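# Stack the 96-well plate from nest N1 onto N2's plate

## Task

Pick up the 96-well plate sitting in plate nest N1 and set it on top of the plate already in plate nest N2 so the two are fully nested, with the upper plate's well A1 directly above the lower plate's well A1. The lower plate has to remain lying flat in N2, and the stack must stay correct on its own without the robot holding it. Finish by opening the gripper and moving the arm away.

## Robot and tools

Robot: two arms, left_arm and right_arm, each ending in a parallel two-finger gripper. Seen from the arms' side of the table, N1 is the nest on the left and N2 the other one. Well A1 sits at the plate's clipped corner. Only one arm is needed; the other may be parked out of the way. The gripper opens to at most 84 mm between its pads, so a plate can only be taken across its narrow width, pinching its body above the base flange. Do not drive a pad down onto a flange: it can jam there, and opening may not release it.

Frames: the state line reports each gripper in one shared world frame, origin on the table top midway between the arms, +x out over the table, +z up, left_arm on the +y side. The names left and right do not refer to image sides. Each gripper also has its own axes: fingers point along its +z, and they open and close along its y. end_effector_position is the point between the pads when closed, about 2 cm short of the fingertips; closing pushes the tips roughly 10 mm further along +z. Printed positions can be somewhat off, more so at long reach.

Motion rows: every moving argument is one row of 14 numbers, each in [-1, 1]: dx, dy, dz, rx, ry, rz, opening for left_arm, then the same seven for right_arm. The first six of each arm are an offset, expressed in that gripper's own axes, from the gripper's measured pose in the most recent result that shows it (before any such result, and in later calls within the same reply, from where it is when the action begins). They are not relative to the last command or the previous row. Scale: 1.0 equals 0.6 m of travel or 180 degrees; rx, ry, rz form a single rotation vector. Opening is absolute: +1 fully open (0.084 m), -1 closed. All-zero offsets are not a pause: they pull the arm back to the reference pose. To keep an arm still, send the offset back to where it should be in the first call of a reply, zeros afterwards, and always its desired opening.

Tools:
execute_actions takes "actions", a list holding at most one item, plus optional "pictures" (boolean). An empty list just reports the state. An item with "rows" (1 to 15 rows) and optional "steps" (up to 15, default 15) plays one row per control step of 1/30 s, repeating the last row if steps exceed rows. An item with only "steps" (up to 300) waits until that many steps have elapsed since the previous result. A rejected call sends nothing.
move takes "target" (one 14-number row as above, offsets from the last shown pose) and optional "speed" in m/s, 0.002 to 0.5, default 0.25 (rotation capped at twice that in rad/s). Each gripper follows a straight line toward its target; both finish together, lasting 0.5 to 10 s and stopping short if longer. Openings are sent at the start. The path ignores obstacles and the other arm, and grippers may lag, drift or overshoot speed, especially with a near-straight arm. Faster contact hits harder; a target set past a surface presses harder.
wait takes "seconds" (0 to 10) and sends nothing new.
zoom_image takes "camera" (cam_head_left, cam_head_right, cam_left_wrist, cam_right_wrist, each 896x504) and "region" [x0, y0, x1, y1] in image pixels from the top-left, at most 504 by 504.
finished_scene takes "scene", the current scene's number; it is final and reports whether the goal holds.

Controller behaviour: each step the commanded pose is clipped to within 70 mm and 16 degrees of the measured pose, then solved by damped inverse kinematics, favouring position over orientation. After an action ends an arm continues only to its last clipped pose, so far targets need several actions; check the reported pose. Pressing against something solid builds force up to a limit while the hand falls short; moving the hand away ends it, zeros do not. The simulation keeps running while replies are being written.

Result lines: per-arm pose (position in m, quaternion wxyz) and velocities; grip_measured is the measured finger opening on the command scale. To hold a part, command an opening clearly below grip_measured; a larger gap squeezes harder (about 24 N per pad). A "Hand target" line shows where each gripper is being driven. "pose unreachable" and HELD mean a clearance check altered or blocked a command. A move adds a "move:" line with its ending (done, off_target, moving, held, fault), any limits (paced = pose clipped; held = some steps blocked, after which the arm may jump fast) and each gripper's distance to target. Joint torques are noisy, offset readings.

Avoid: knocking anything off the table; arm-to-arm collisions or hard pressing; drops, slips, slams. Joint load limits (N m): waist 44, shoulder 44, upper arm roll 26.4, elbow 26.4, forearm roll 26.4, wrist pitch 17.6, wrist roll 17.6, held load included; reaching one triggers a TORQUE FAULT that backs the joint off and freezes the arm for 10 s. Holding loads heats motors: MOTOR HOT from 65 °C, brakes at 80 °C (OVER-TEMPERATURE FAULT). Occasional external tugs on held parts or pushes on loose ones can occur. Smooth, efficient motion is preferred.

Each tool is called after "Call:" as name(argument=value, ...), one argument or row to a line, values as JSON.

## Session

Call:
execute_actions(
  actions=[],
)

Scene clock: 0.00 s of 8400.00 s.
left_arm: end_effector_position=(+0.3609, +0.4010, +0.2476) grip_measured=+1.00 end_effector_quat_wxyz=(-0.001, +1.000, +0.012, -0.004) end_effector_velocity=(+0.000, +0.001, +0.000) end_effector_angular_velocity=(-0.000, -0.001, +0.002) | right_arm: end_effector_position=(+0.3548, -0.5432, +0.2050) grip_measured=+1.00 end_effector_quat_wxyz=(+0.126, +0.268, +0.955, -0.009) end_effector_velocity=(-0.000, +0.000, -0.000) end_effector_angular_velocity=(+0.001, +0.000, -0.001)
Joint positions: left_arm=[ 0.002 -0.246  0.001  0.918  0.003  1.172 -0.003  0.084] | right_arm=[-0.837 -0.081  0.064  0.88   0.109  0.719  3.     0.084]
Joint velocities: left_arm=[ 0.     0.     0.001  0.    -0.    -0.001 -0.001  0.   ] | right_arm=[-0.     0.    -0.    -0.001  0.001  0.    -0.    -0.   ]
Joint torques (N m, as the arm reports them, + toward a larger angle): no reading
Hand target (left_arm): +0.361, +0.401, +0.248; -0.001, +1.000, +0.012, -0.004
Hand target (right_arm): +0.355, -0.543, +0.205; +0.126, +0.268, +0.955, -0.009
camera_calibration (this result's frames):
cam_right_wrist: T_world_to_cam=[[0.518486, 0.854564, 0.0298703, 0.314737], [0.820916, -0.50724, 0.262308, -0.555359], [0.23931, -0.111482, -0.964522, 0.184255], [0, 0, 0, 1]] pos_world=[0.248622, -0.530122, 0.313992]

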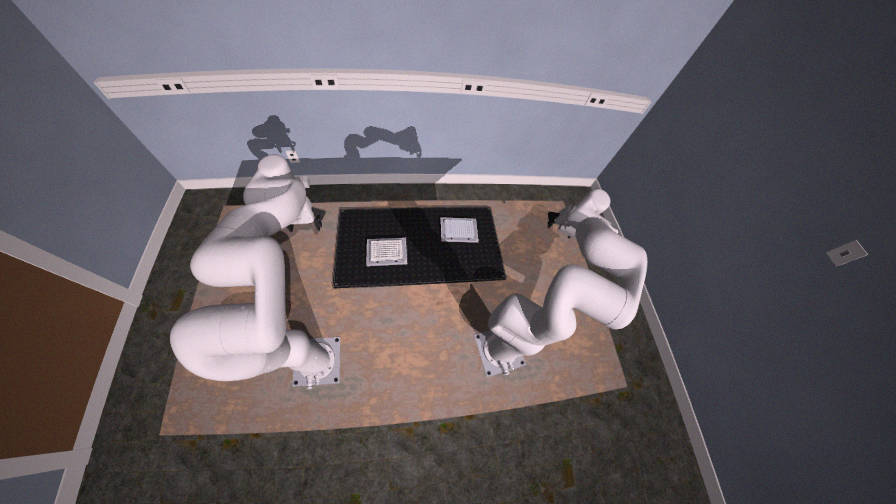

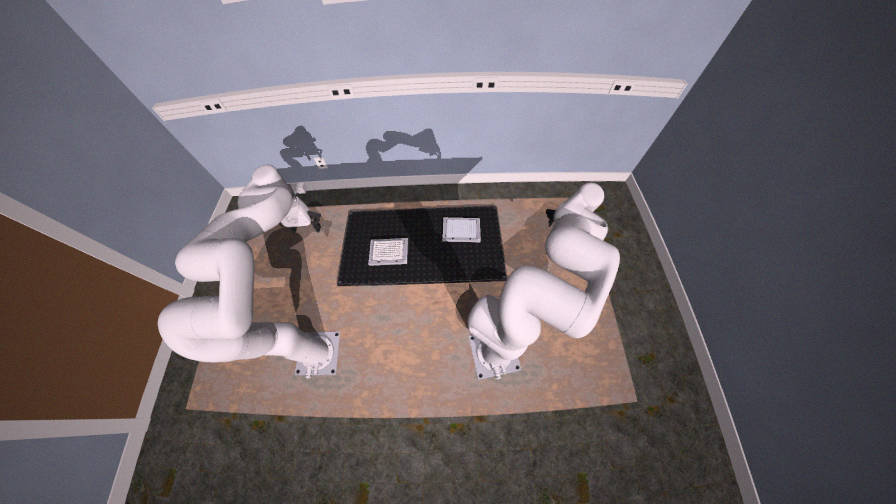

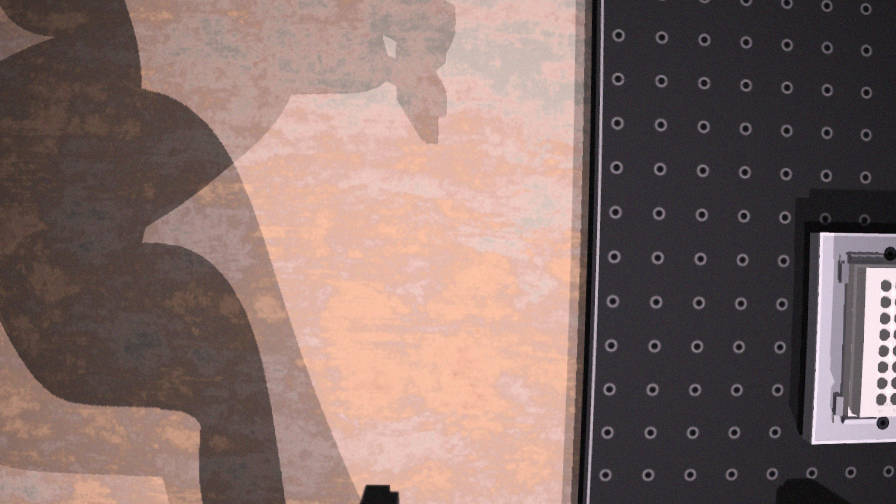

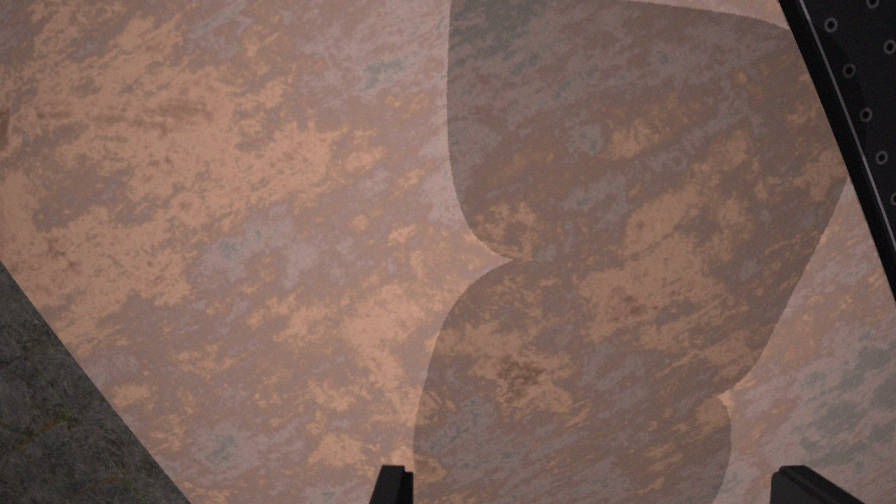

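Call:
move(
  target=[-0.1,-0.2,0,0,0,0,1, 0.176,0.625,0.134,-0.0725,0.065,-0.659,1],
  speed=0.35,
)

Scene clock: 8.47 s of 8400.00 s.
left_arm: end_effector_position=(+0.2982, +0.5195, +0.2480) grip_measured=+1.00 end_effector_quat_wxyz=(-0.001, +1.000, +0.012, -0.004) end_effector_velocity=(-0.000, +0.001, +0.000) end_effector_angular_velocity=(+0.000, -0.001, +0.000) | right_arm: end_effector_position=(+0.4789, -0.1747, +0.1195) grip_measured=+1.00 end_effector_quat_wxyz=(+0.000, -0.694, +0.720, +0.001) end_effector_velocity=(+0.001, +0.003, -0.001) end_effector_angular_velocity=(-0.002, +0.007, +0.014)
Joint positions: left_arm=[ 0.127 -0.391  0.189  0.799  0.082  1.192  0.266  0.084] | right_arm=[-0.379  0.37   0.44   1.233 -0.194  0.905  1.92   0.084]
Joint velocities: left_arm=[ 0.001 -0.     0.001  0.001  0.     0.     0.001  0.   ] | right_arm=[ 0.006  0.011  0.002  0.013 -0.005  0.011 -0.005 -0.   ]
Joint torques (N m, as the arm reports them, + toward a larger angle): left_arm=[ 0.55 -9.26 -1.32 13.51 -0.34 -2.69 -0.18] | right_arm=[ -0.13 -24.46   3.24  19.67  -0.02  -1.28  -0.39]
Hand target (left_arm): +0.298, +0.520, +0.248; -0.001, +1.000, +0.012, -0.004
Hand target (right_arm): +0.479, -0.174, +0.119; -0.000, +0.694, -0.720, -0.001
Off the commanded pose (left_arm): 0.000 m, 0 deg.
Off the commanded pose (right_arm): 0.001 m, 0 deg.
After step 90, 1.87 s passed at rest.
move: done
camera_calibration (this result's frames):
cam_left_wrist: T_world_to_cam=[[0.0269037, -0.999638, 0.000470013, 0.541902], [-0.999179, -0.0268771, 0.0303211, 0.371394], [-0.0302975, -0.00128538, -0.99954, 0.386871], [0, 0, 0, 1]] pos_world=[0.368231, 0.552185, 0.375178]
cam_right_wrist: T_world_to_cam=[[-0.999162, 0.0361331, -0.0192442, 0.527766], [0.035757, 0.999169, 0.0195392, 0.220265], [0.0199342, 0.0188347, -0.999624, 0.245146], [0, 0, 0, 1]] pos_world=[0.514561, -0.243769, 0.250906]

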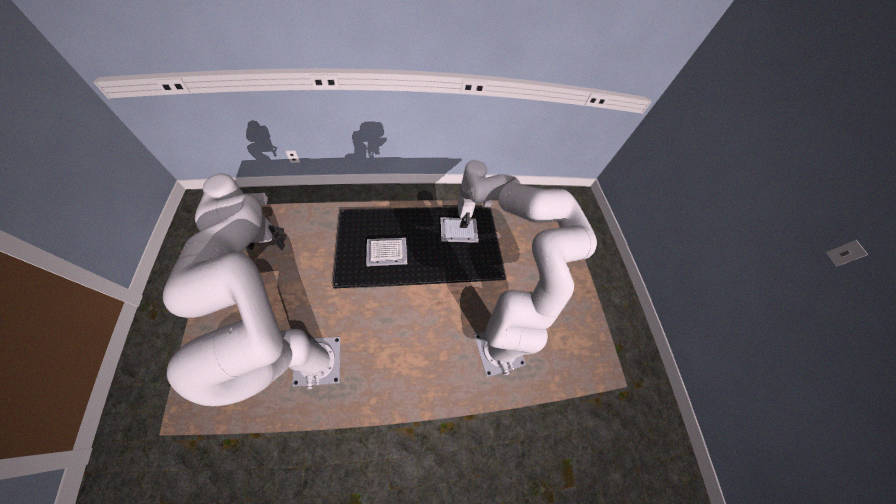

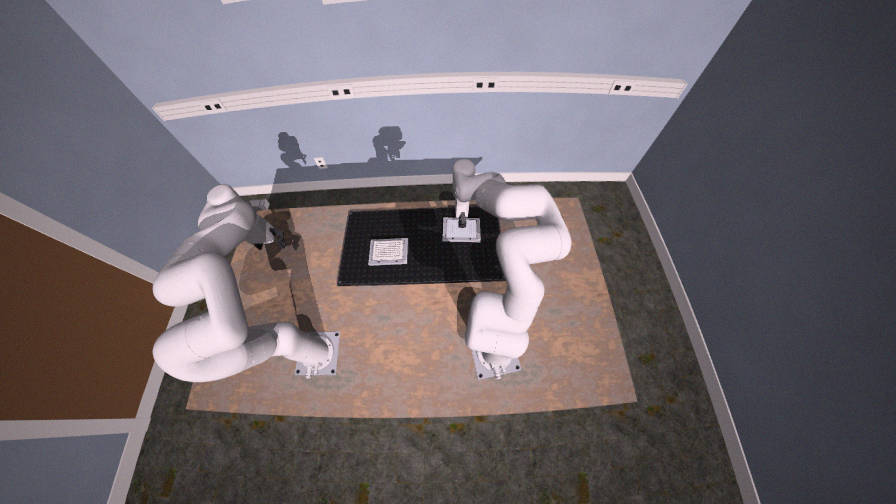

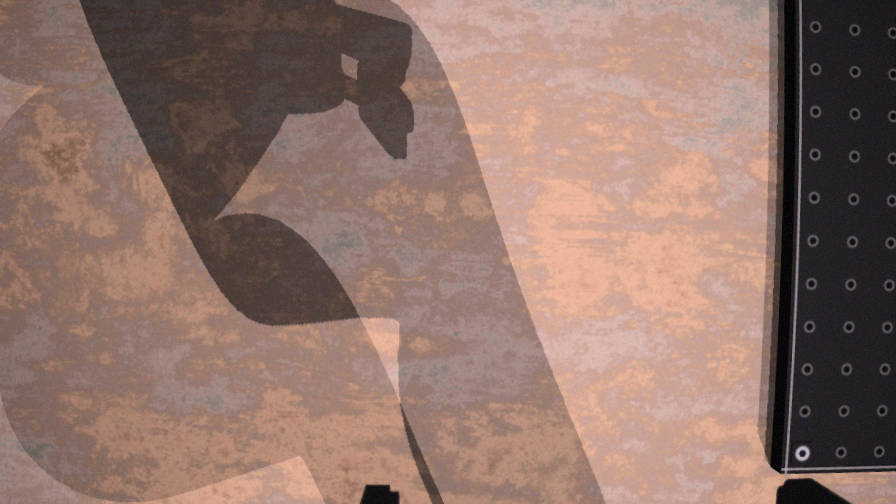

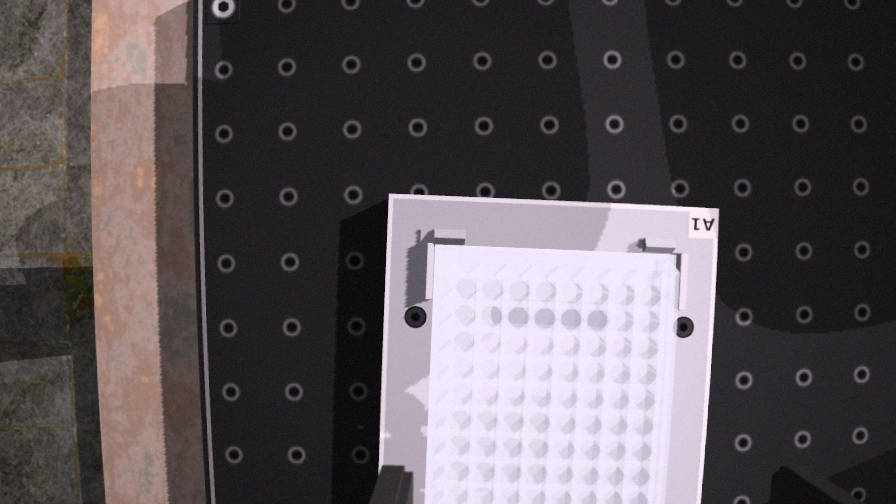

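Call:
zoom_image(
  camera="cam_right_wrist",
  region=[580, 200, 740, 340],
)

Call:
move(
  target=[0,0,0,0,0,0,1, -0.52,0.185,0.05,0,0,-0.003,1],
  speed=0.3,
)

Region (580, 200, 740, 340) of cam_right_wrist's 896x504 image, scaled by 3.150, with more detail than that image has; it fills the top 441 rows of this view, and the rest is white.

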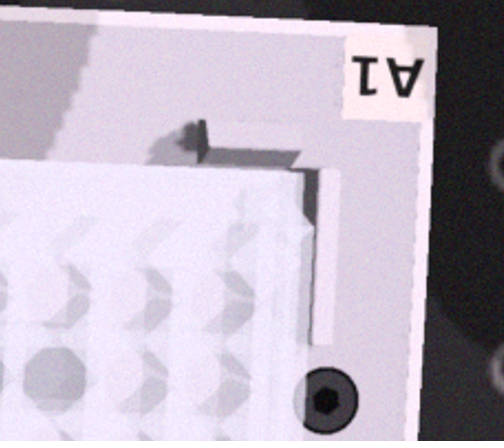

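Scene clock: 14.60 s of 8400.00 s.
left_arm: end_effector_position=(+0.2982, +0.5195, +0.2480) grip_measured=+1.00 end_effector_quat_wxyz=(-0.001, +1.000, +0.012, -0.004) end_effector_velocity=(-0.000, +0.001, +0.000) end_effector_angular_velocity=(-0.001, -0.000, +0.003) | right_arm: end_effector_position=(+0.3788, +0.1410, +0.0898) grip_measured=+1.00 end_effector_quat_wxyz=(+0.000, -0.697, +0.717, +0.002) end_effector_velocity=(-0.001, +0.003, -0.000) end_effector_angular_velocity=(-0.003, +0.002, +0.003)
Joint positions: left_arm=[ 0.127 -0.391  0.189  0.799  0.082  1.192  0.266  0.084] | right_arm=[ 0.16   0.63   0.548  1.485 -0.378  0.963  2.597  0.084]
Joint velocities: left_arm=[ 0.001 -0.     0.002  0.    -0.     0.     0.     0.   ] | right_arm=[ 0.008  0.008 -0.001  0.011 -0.002  0.008  0.002 -0.   ]
Joint torques (N m, as the arm reports them, + toward a larger angle): left_arm=[ 0.71 -9.32 -1.23 13.42 -0.3  -2.63 -0.28] | right_arm=[ -0.23 -28.56   6.79  19.62  -0.24  -1.27  -0.35]
Hand target (left_arm): +0.298, +0.520, +0.248; -0.001, +1.000, +0.012, -0.004
Hand target (right_arm): +0.379, +0.141, +0.090; -0.000, +0.697, -0.717, -0.002
Off the commanded pose (left_arm): 0.000 m, 0 deg.
Off the commanded pose (right_arm): 0.001 m, 0 deg.
After step 90, 1.27 s passed at rest.
move: done
camera_calibration (this result's frames):
cam_left_wrist: T_world_to_cam=[[0.0269038, -0.999638, 0.000469886, 0.541902], [-0.999179, -0.0268772, 0.030321, 0.371394], [-0.0302974, -0.00128525, -0.99954, 0.386871], [0, 0, 0, 1]] pos_world=[0.368231, 0.552185, 0.375178]
cam_right_wrist: T_world_to_cam=[[-0.999459, 0.0275245, -0.0179973, 0.416978], [0.0271572, 0.999424, 0.0203426, -0.0878454], [0.0185469, 0.0198428, -0.999631, 0.211903], [0, 0, 0, 1]] pos_world=[0.415208, 0.0721129, 0.221116]

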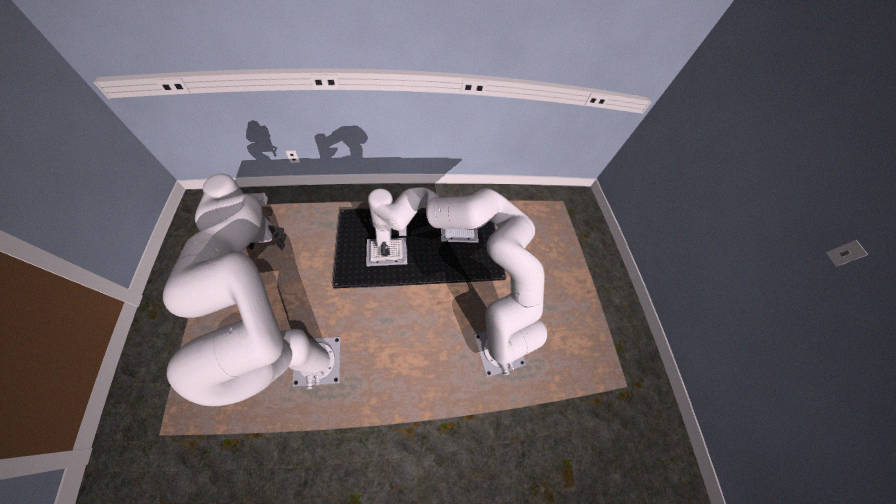

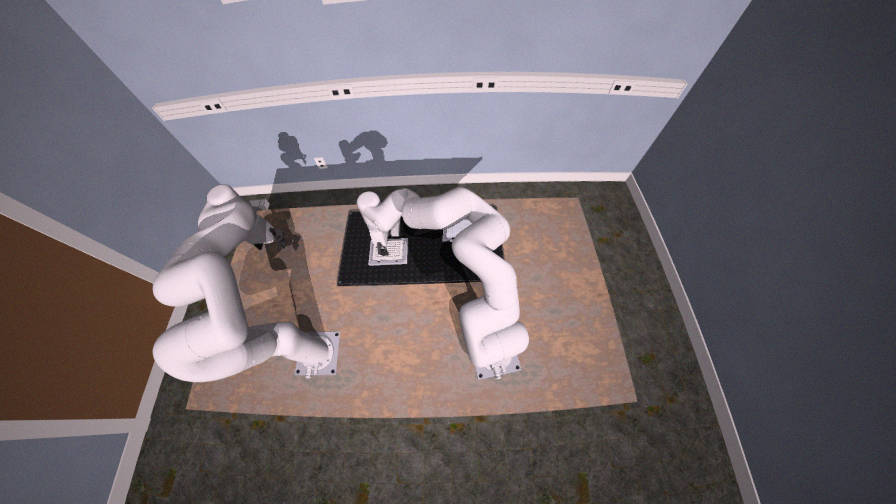

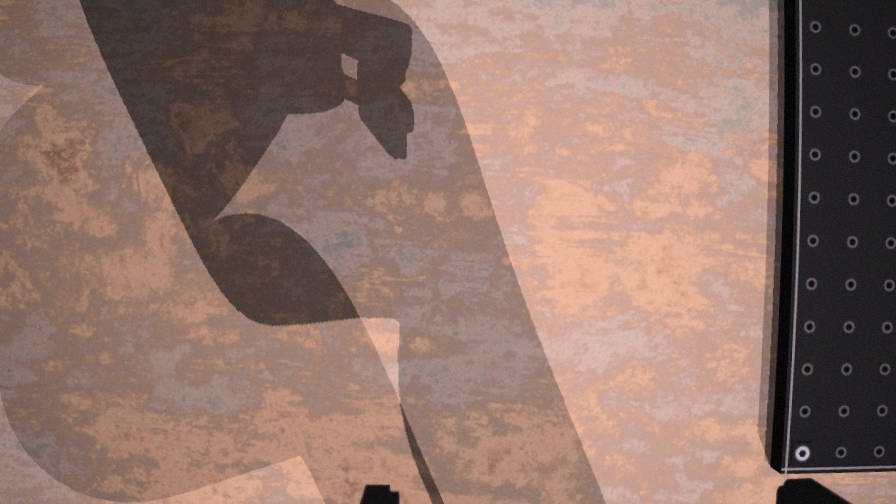

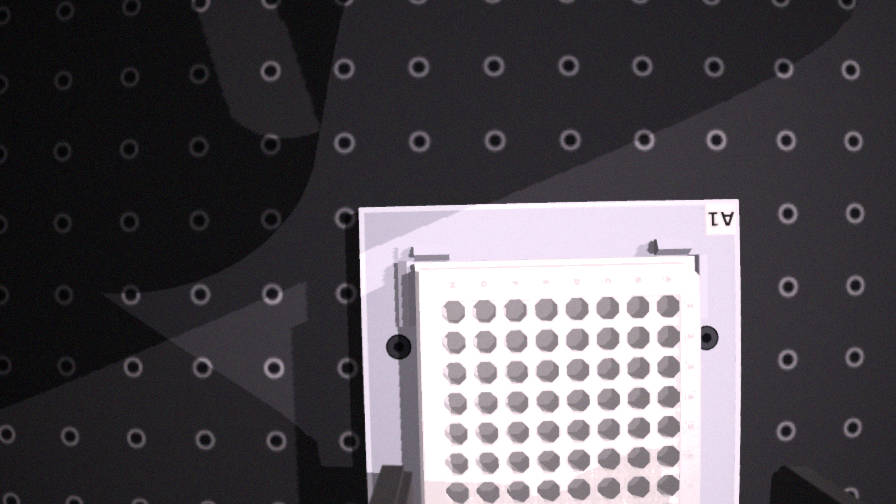

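Call:
move(
  target=[0,0,0,0,0,0,1, 0,0,0.0575,0,0,-0.0093,1],
  speed=0.05,
)

Call:
zoom_image(
  camera="cam_right_wrist",
  region=[370, 424, 470, 504],
)

Call:
zoom_image(
  camera="cam_right_wrist",
  region=[720, 424, 820, 504],
)

Scene clock: 19.03 s of 8400.00 s.
left_arm: end_effector_position=(+0.2982, +0.5195, +0.2480) grip_measured=+1.00 end_effector_quat_wxyz=(-0.001, +1.000, +0.012, -0.004) end_effector_velocity=(-0.000, +0.000, -0.000) end_effector_angular_velocity=(+0.000, +0.000, +0.001) | right_arm: end_effector_position=(+0.3788, +0.1411, +0.0557) grip_measured=+1.00 end_effector_quat_wxyz=(+0.000, -0.707, +0.707, +0.002) end_effector_velocity=(+0.001, +0.000, -0.002) end_effector_angular_velocity=(+0.001, -0.002, +0.002)
Joint positions: left_arm=[ 0.127 -0.391  0.189  0.799  0.082  1.192  0.266  0.084] | right_arm=[ 0.171  0.685  0.528  1.468 -0.416  0.897  2.591  0.084]
Joint velocities: left_arm=[ 0.001  0.    -0.    -0.     0.    -0.     0.    -0.   ] | right_arm=[ 0.001  0.005 -0.002  0.001 -0.004 -0.006 -0.    -0.   ]
Joint torques (N m, as the arm reports them, + toward a larger angle): left_arm=[ 0.75 -9.17 -1.24 13.49 -0.46 -2.72 -0.31] | right_arm=[ -0.18 -28.69   6.7   18.48  -0.1   -1.34  -0.38]
Hand target (left_arm): +0.298, +0.520, +0.248; -0.001, +1.000, +0.012, -0.004
Hand target (right_arm): +0.379, +0.141, +0.055; -0.000, +0.707, -0.707, -0.002
Off the commanded pose (left_arm): 0.000 m, 0 deg.
Off the commanded pose (right_arm): 0.000 m, 0 deg.
After step 90, 0.33 s passed at rest.
move: done
camera_calibration (this result's frames):
cam_left_wrist: T_world_to_cam=[[0.026904, -0.999638, 0.000469895, 0.541902], [-0.999179, -0.0268774, 0.0303209, 0.371394], [-0.0302973, -0.00128526, -0.99954, 0.386871], [0, 0, 0, 1]] pos_world=[0.368231, 0.552186, 0.375178]
cam_right_wrist: T_world_to_cam=[[-0.999831, -0.00135144, -0.0183323, 0.42058], [-0.00172681, 0.999789, 0.0204755, -0.0763411], [0.0183008, 0.0205037, -0.999622, 0.177839], [0, 0, 0, 1]] pos_world=[0.417123, 0.073247, 0.187045]

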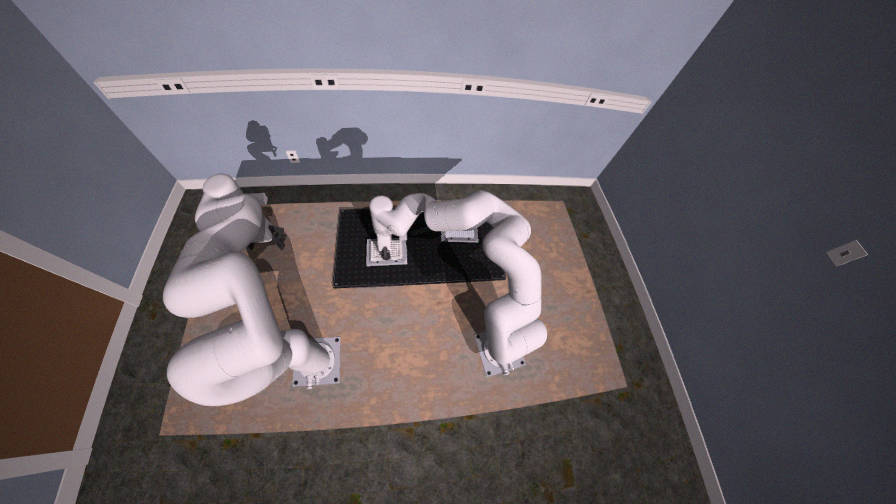

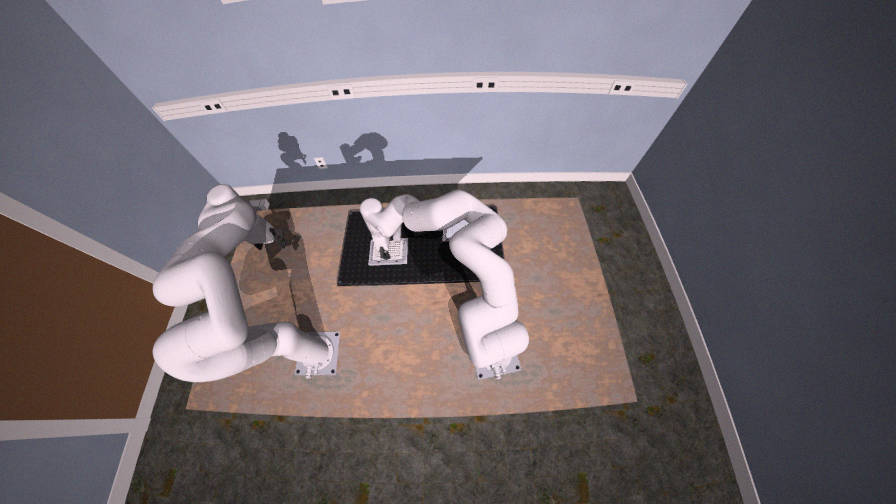

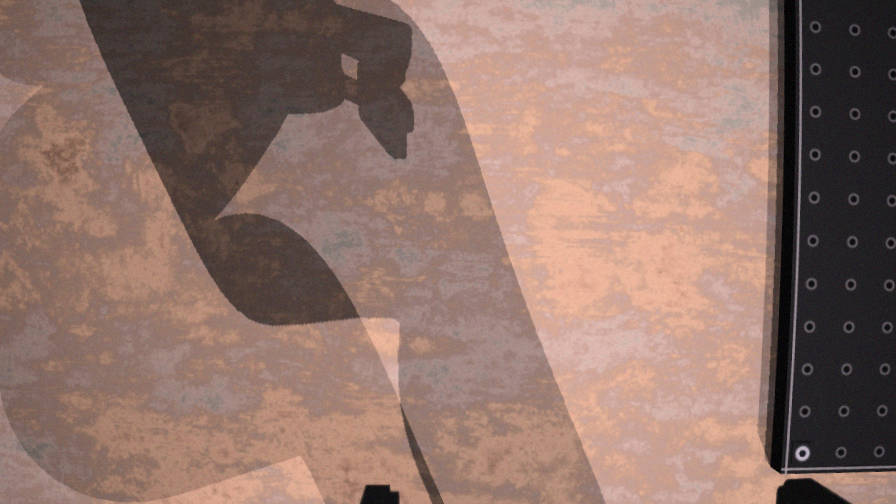

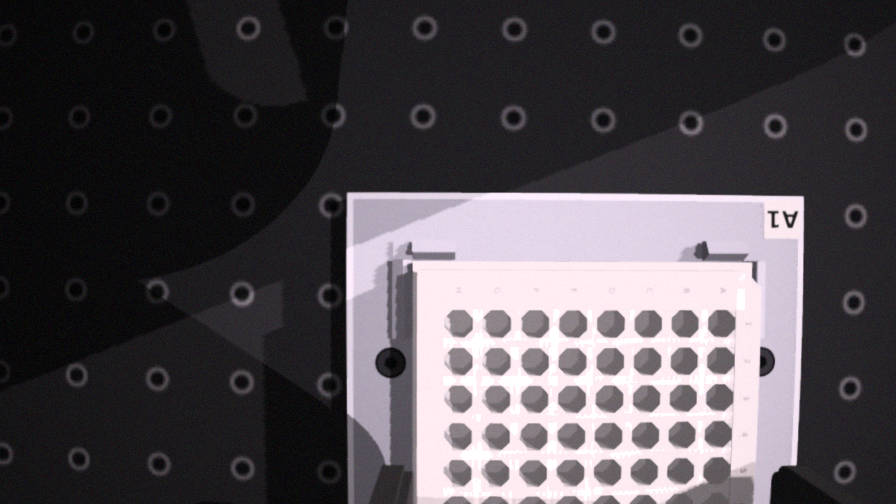

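Region (370, 424, 470, 504) of cam_right_wrist's 896x504 image, scaled by 5.040, with more detail than that image has; it fills the top 403 rows of this view, and the rest is white.

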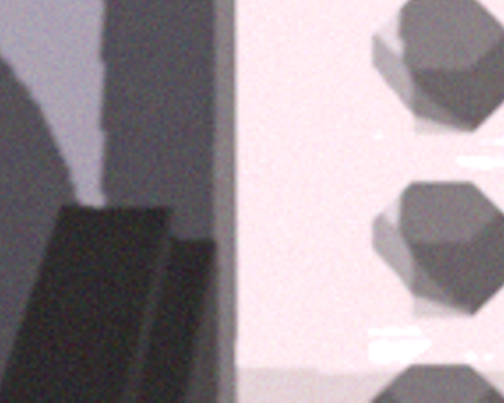

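Region (720, 424, 820, 504) of cam_right_wrist's 896x504 image, scaled by 5.040, with more detail than that image has; it fills the top 403 rows of this view, and the rest is white.

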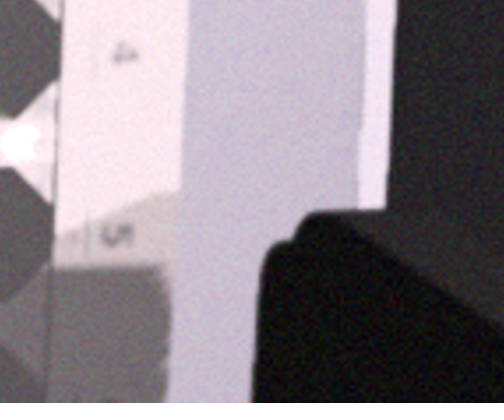

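Call:
move(
  target=[0,0,0,0,0,0,1, 0,-0.0004,0.0205,0,0,0,1],
  speed=0.01,
)

Call:
move(
  target=[0,0,0,0,0,0,1, 0,0,0,0,0,0,0.3],
  speed=0.01,
)

Call:
move(
  target=[0,0,0,0,0,0,1, 0,0,-0.03,0,0,0,0.3],
  speed=0.02,
)

Call:
zoom_image(
  camera="cam_right_wrist",
  region=[330, 170, 490, 290],
)

Call:
zoom_image(
  camera="cam_right_wrist",
  region=[670, 170, 830, 290],
)

Scene clock: 24.53 s of 8400.00 s.
left_arm: end_effector_position=(+0.2982, +0.5195, +0.2480) grip_measured=+1.00 end_effector_quat_wxyz=(-0.001, +1.000, +0.012, -0.004) end_effector_velocity=(+0.001, +0.000, +0.001) end_effector_angular_velocity=(+0.001, -0.003, -0.001) | right_arm: end_effector_position=(+0.3790, +0.1410, +0.0437) grip_measured=+1.00 end_effector_quat_wxyz=(+0.000, -0.707, +0.707, +0.002) end_effector_velocity=(-0.002, +0.001, -0.003) end_effector_angular_velocity=(-0.001, +0.002, +0.002)
Joint positions: left_arm=[ 0.127 -0.391  0.189  0.799  0.082  1.192  0.266  0.084] | right_arm=[ 0.177  0.706  0.518  1.466 -0.428  0.874  2.598  0.084]
Joint velocities: left_arm=[ 0.     0.    -0.     0.002  0.    -0.001  0.001  0.   ] | right_arm=[ 0.003  0.005 -0.002 -0.002 -0.002 -0.005  0.002  0.   ]
Joint torques (N m, as the arm reports them, + toward a larger angle): left_arm=[ 0.85 -9.22 -1.32 13.37 -0.33 -2.67 -0.15] | right_arm=[ -0.61 -29.11   7.02  18.64   0.16  -1.4   -0.5 ]
Hand target (left_arm): +0.298, +0.520, +0.248; -0.001, +1.000, +0.012, -0.004
Hand target (right_arm): +0.379, +0.141, +0.043; -0.000, +0.707, -0.707, -0.002
Off the commanded pose (left_arm): 0.000 m, 0 deg.
Off the commanded pose (right_arm): 0.000 m, 0 deg.
After step 90, 1.10 s passed at rest.
move: done
camera_calibration (this result's frames):
cam_left_wrist: T_world_to_cam=[[0.0269041, -0.999638, 0.000469779, 0.541902], [-0.999179, -0.0268774, 0.030321, 0.371394], [-0.0302974, -0.00128515, -0.99954, 0.386871], [0, 0, 0, 1]] pos_world=[0.368231, 0.552186, 0.375178]
cam_right_wrist: T_world_to_cam=[[-0.999832, -0.00133567, -0.0182598, 0.420546], [-0.00170723, 0.999791, 0.0203483, -0.0760679], [0.0182289, 0.020376, -0.999626, 0.165845], [0, 0, 0, 1]] pos_world=[0.417323, 0.0732344, 0.17501]

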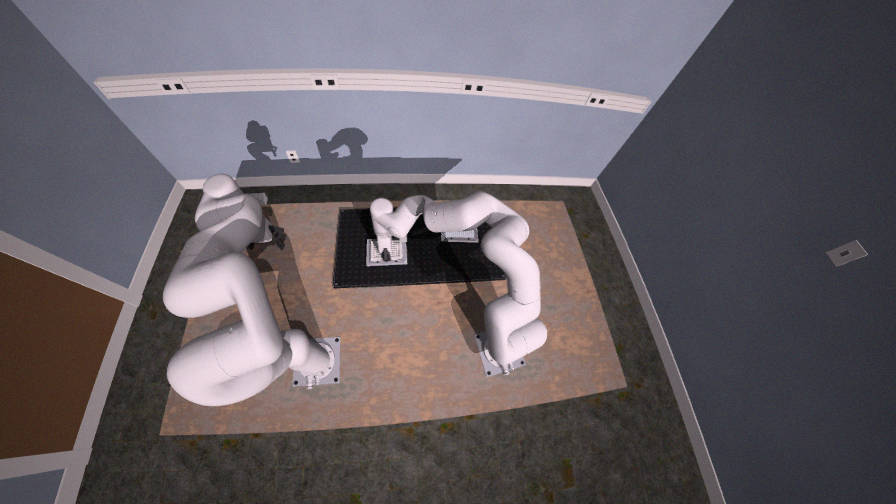

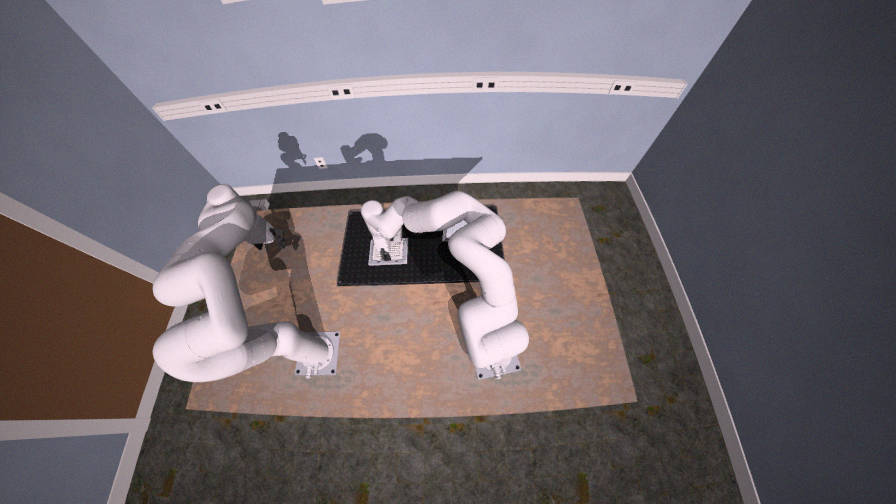

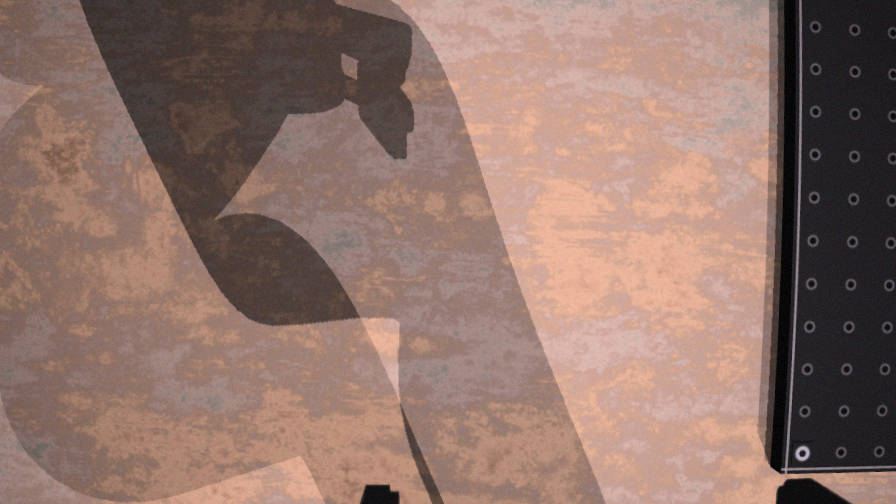

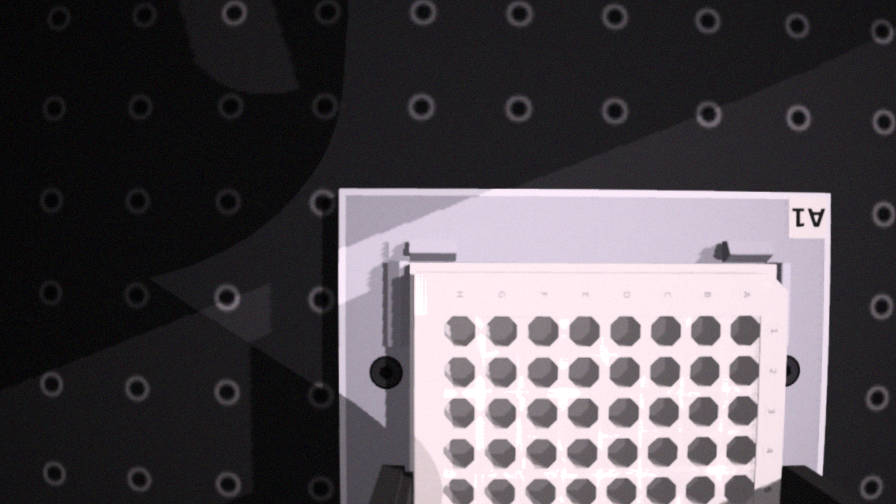

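Scene clock: 25.03 s of 8400.00 s.
left_arm: end_effector_position=(+0.2982, +0.5195, +0.2480) grip_measured=+1.00 end_effector_quat_wxyz=(-0.001, +1.000, +0.012, -0.004) end_effector_velocity=(+0.000, +0.000, +0.000) end_effector_angular_velocity=(-0.000, -0.000, +0.001) | right_arm: end_effector_position=(+0.3791, +0.1412, +0.0439) grip_measured=+0.93 end_effector_quat_wxyz=(+0.001, -0.707, +0.707, +0.002) end_effector_velocity=(-0.000, -0.001, -0.000) end_effector_angular_velocity=(-0.002, +0.001, +0.000)
Joint positions: left_arm=[ 0.127 -0.391  0.189  0.799  0.082  1.192  0.266  0.084] | right_arm=[ 0.177  0.706  0.518  1.466 -0.428  0.874  2.598  0.082]
Joint velocities: left_arm=[-0.001 -0.     0.001  0.     0.     0.    -0.001 -0.   ] | right_arm=[-0.     0.    -0.     0.     0.     0.002 -0.     0.   ]
Joint torques (N m, as the arm reports them, + toward a larger angle): left_arm=[ 0.88 -9.11 -1.24 13.47 -0.39 -2.55 -0.13] | right_arm=[ -0.11 -27.71   6.6   17.35   0.02  -1.06  -0.43]
Hand target (left_arm): +0.298, +0.520, +0.248; -0.001, +1.000, +0.012, -0.004
Hand target (right_arm): +0.379, +0.141, +0.044; -0.000, +0.707, -0.707, -0.002
Off the commanded pose (left_arm): 0.000 m, 0 deg.
Off the commanded pose (right_arm): 0.000 m, 0 deg.
move: done
camera_calibration (this result's frames):
cam_left_wrist: T_world_to_cam=[[0.0269039, -0.999638, 0.000469671, 0.541903], [-0.999179, -0.0268773, 0.0303209, 0.371394], [-0.0302973, -0.00128504, -0.99954, 0.386871], [0, 0, 0, 1]] pos_world=[0.368231, 0.552186, 0.375178]
cam_right_wrist: T_world_to_cam=[[-0.999826, -0.00129879, -0.0185827, 0.420656], [-0.00168332, 0.999784, 0.0206925, -0.0762133], [0.0185518, 0.0207202, -0.999613, 0.165845], [0, 0, 0, 1]] pos_world=[0.417378, 0.0733069, 0.175174]

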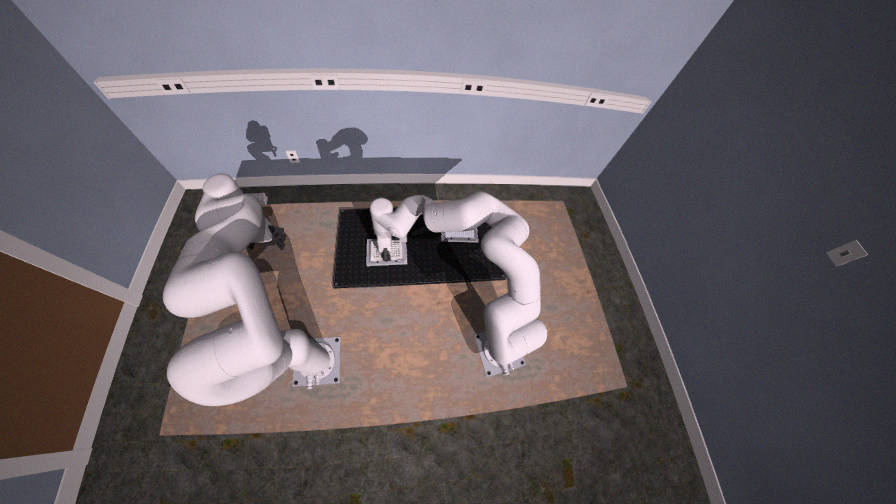

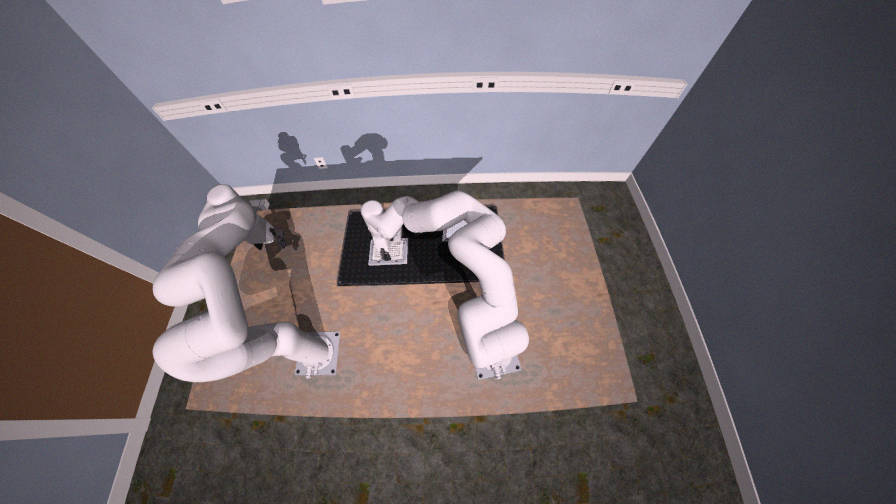

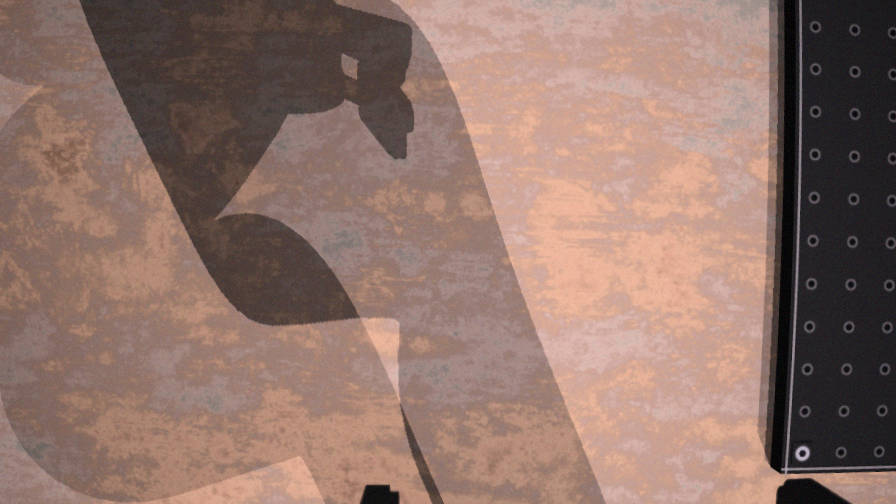

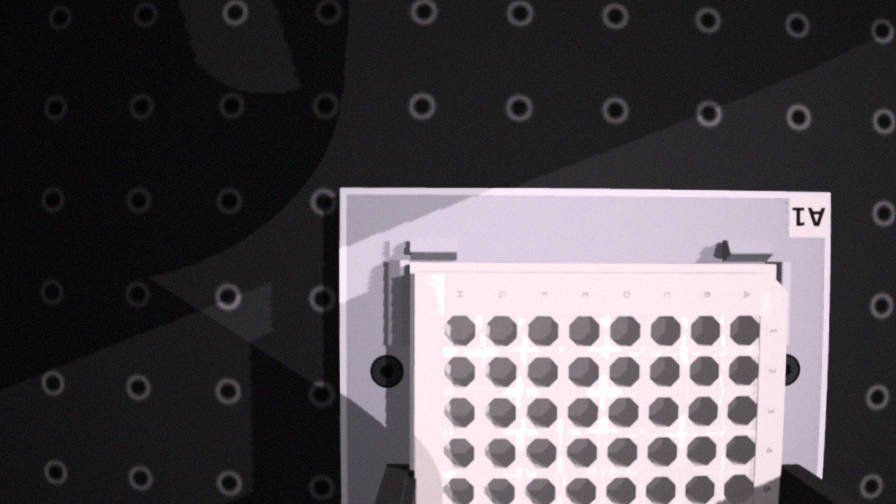

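Scene clock: 26.27 s of 8400.00 s.
left_arm: end_effector_position=(+0.2982, +0.5195, +0.2480) grip_measured=+1.00 end_effector_quat_wxyz=(-0.001, +1.000, +0.012, -0.004) end_effector_velocity=(-0.000, +0.000, +0.000) end_effector_angular_velocity=(-0.000, -0.000, +0.001) | right_arm: end_effector_position=(+0.3791, +0.1411, +0.0616) grip_measured=+0.93 end_effector_quat_wxyz=(+0.001, -0.707, +0.707, +0.002) end_effector_velocity=(-0.001, -0.000, +0.002) end_effector_angular_velocity=(-0.001, +0.002, +0.001)
Joint positions: left_arm=[ 0.127 -0.391  0.189  0.799  0.082  1.192  0.266  0.084] | right_arm=[ 0.168  0.676  0.532  1.471 -0.41   0.908  2.587  0.082]
Joint velocities: left_arm=[ 0. -0.  0.  0.  0. -0.  0. -0.] | right_arm=[-0.001 -0.003  0.002  0.     0.003  0.005 -0.002 -0.   ]
Joint torques (N m, as the arm reports them, + toward a larger angle): left_arm=[ 0.71 -9.21 -1.35 13.56 -0.34 -2.67 -0.16] | right_arm=[ -0.37 -28.77   6.47  19.13  -0.1   -1.34  -0.32]
Hand target (left_arm): +0.298, +0.520, +0.248; -0.001, +1.000, +0.012, -0.004
Hand target (right_arm): +0.379, +0.141, +0.062; -0.001, +0.707, -0.707, -0.002
Off the commanded pose (left_arm): 0.000 m, 0 deg.
Off the commanded pose (right_arm): 0.000 m, 0 deg.
move: done
camera_calibration (this result's frames):
cam_left_wrist: T_world_to_cam=[[0.026904, -0.999638, 0.000469712, 0.541903], [-0.999179, -0.0268774, 0.030321, 0.371394], [-0.0302974, -0.00128508, -0.99954, 0.386871], [0, 0, 0, 1]] pos_world=[0.368231, 0.552186, 0.375178]
cam_right_wrist: T_world_to_cam=[[-0.999828, -0.00134199, -0.0185087, 0.420991], [-0.00172547, 0.999784, 0.0207184, -0.0765431], [0.0184769, 0.0207468, -0.999614, 0.183604], [0, 0, 0, 1]] pos_world=[0.417394, 0.0732823, 0.192911]

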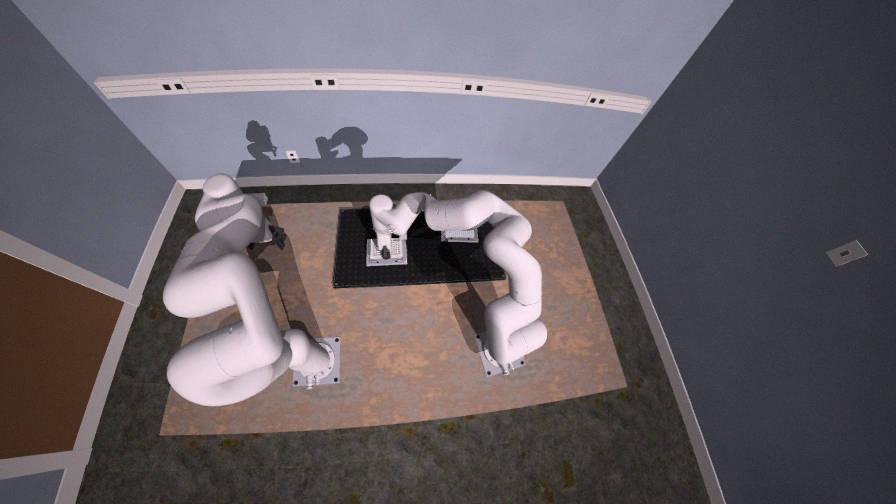

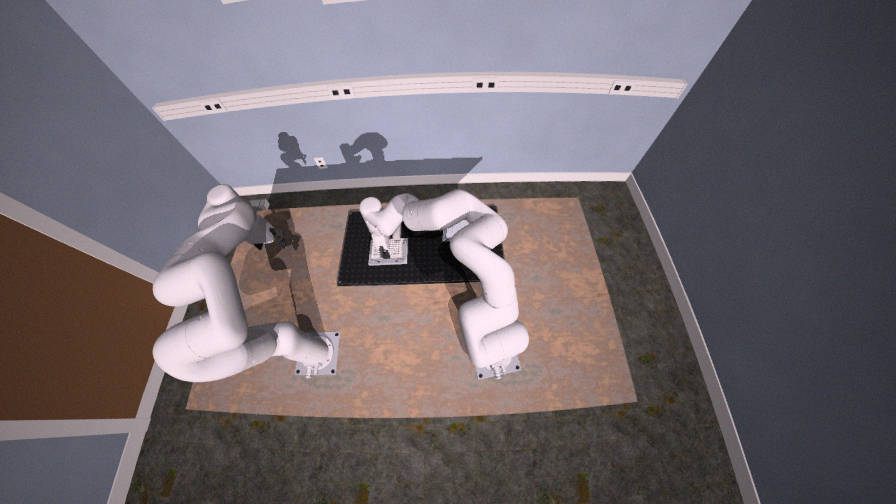

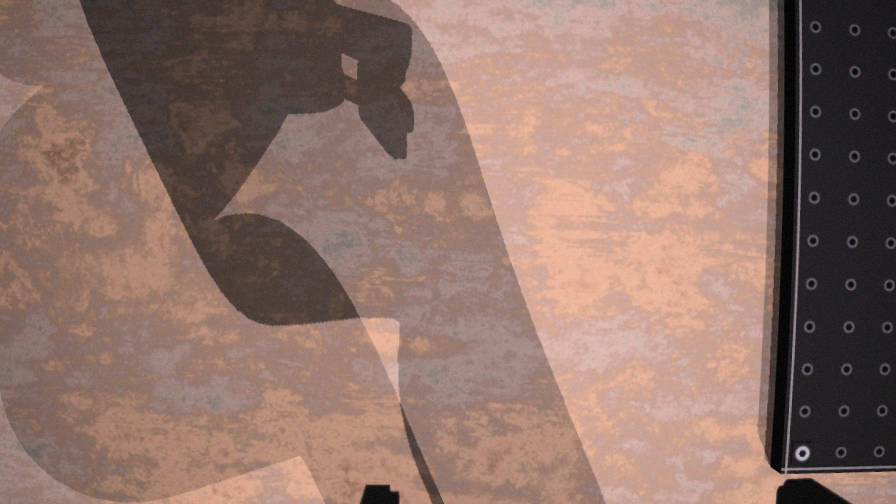

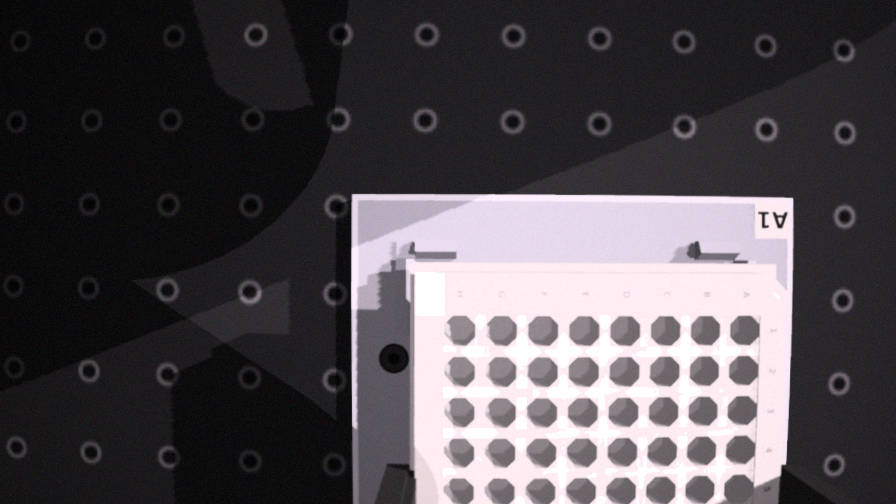

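Region (330, 170, 490, 290) of cam_right_wrist's 896x504 image, scaled by 3.150, with more detail than that image has; it fills the top 378 rows of this view, and the rest is white.

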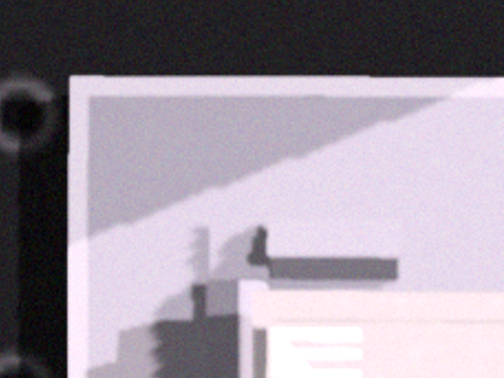

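Region (670, 170, 830, 290) of cam_right_wrist's 896x504 image, scaled by 3.150, with more detail than that image has; it fills the top 378 rows of this view, and the rest is white.

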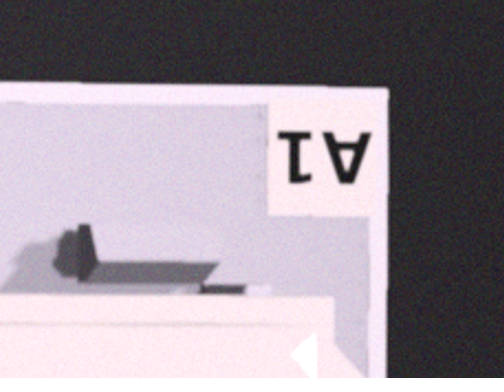

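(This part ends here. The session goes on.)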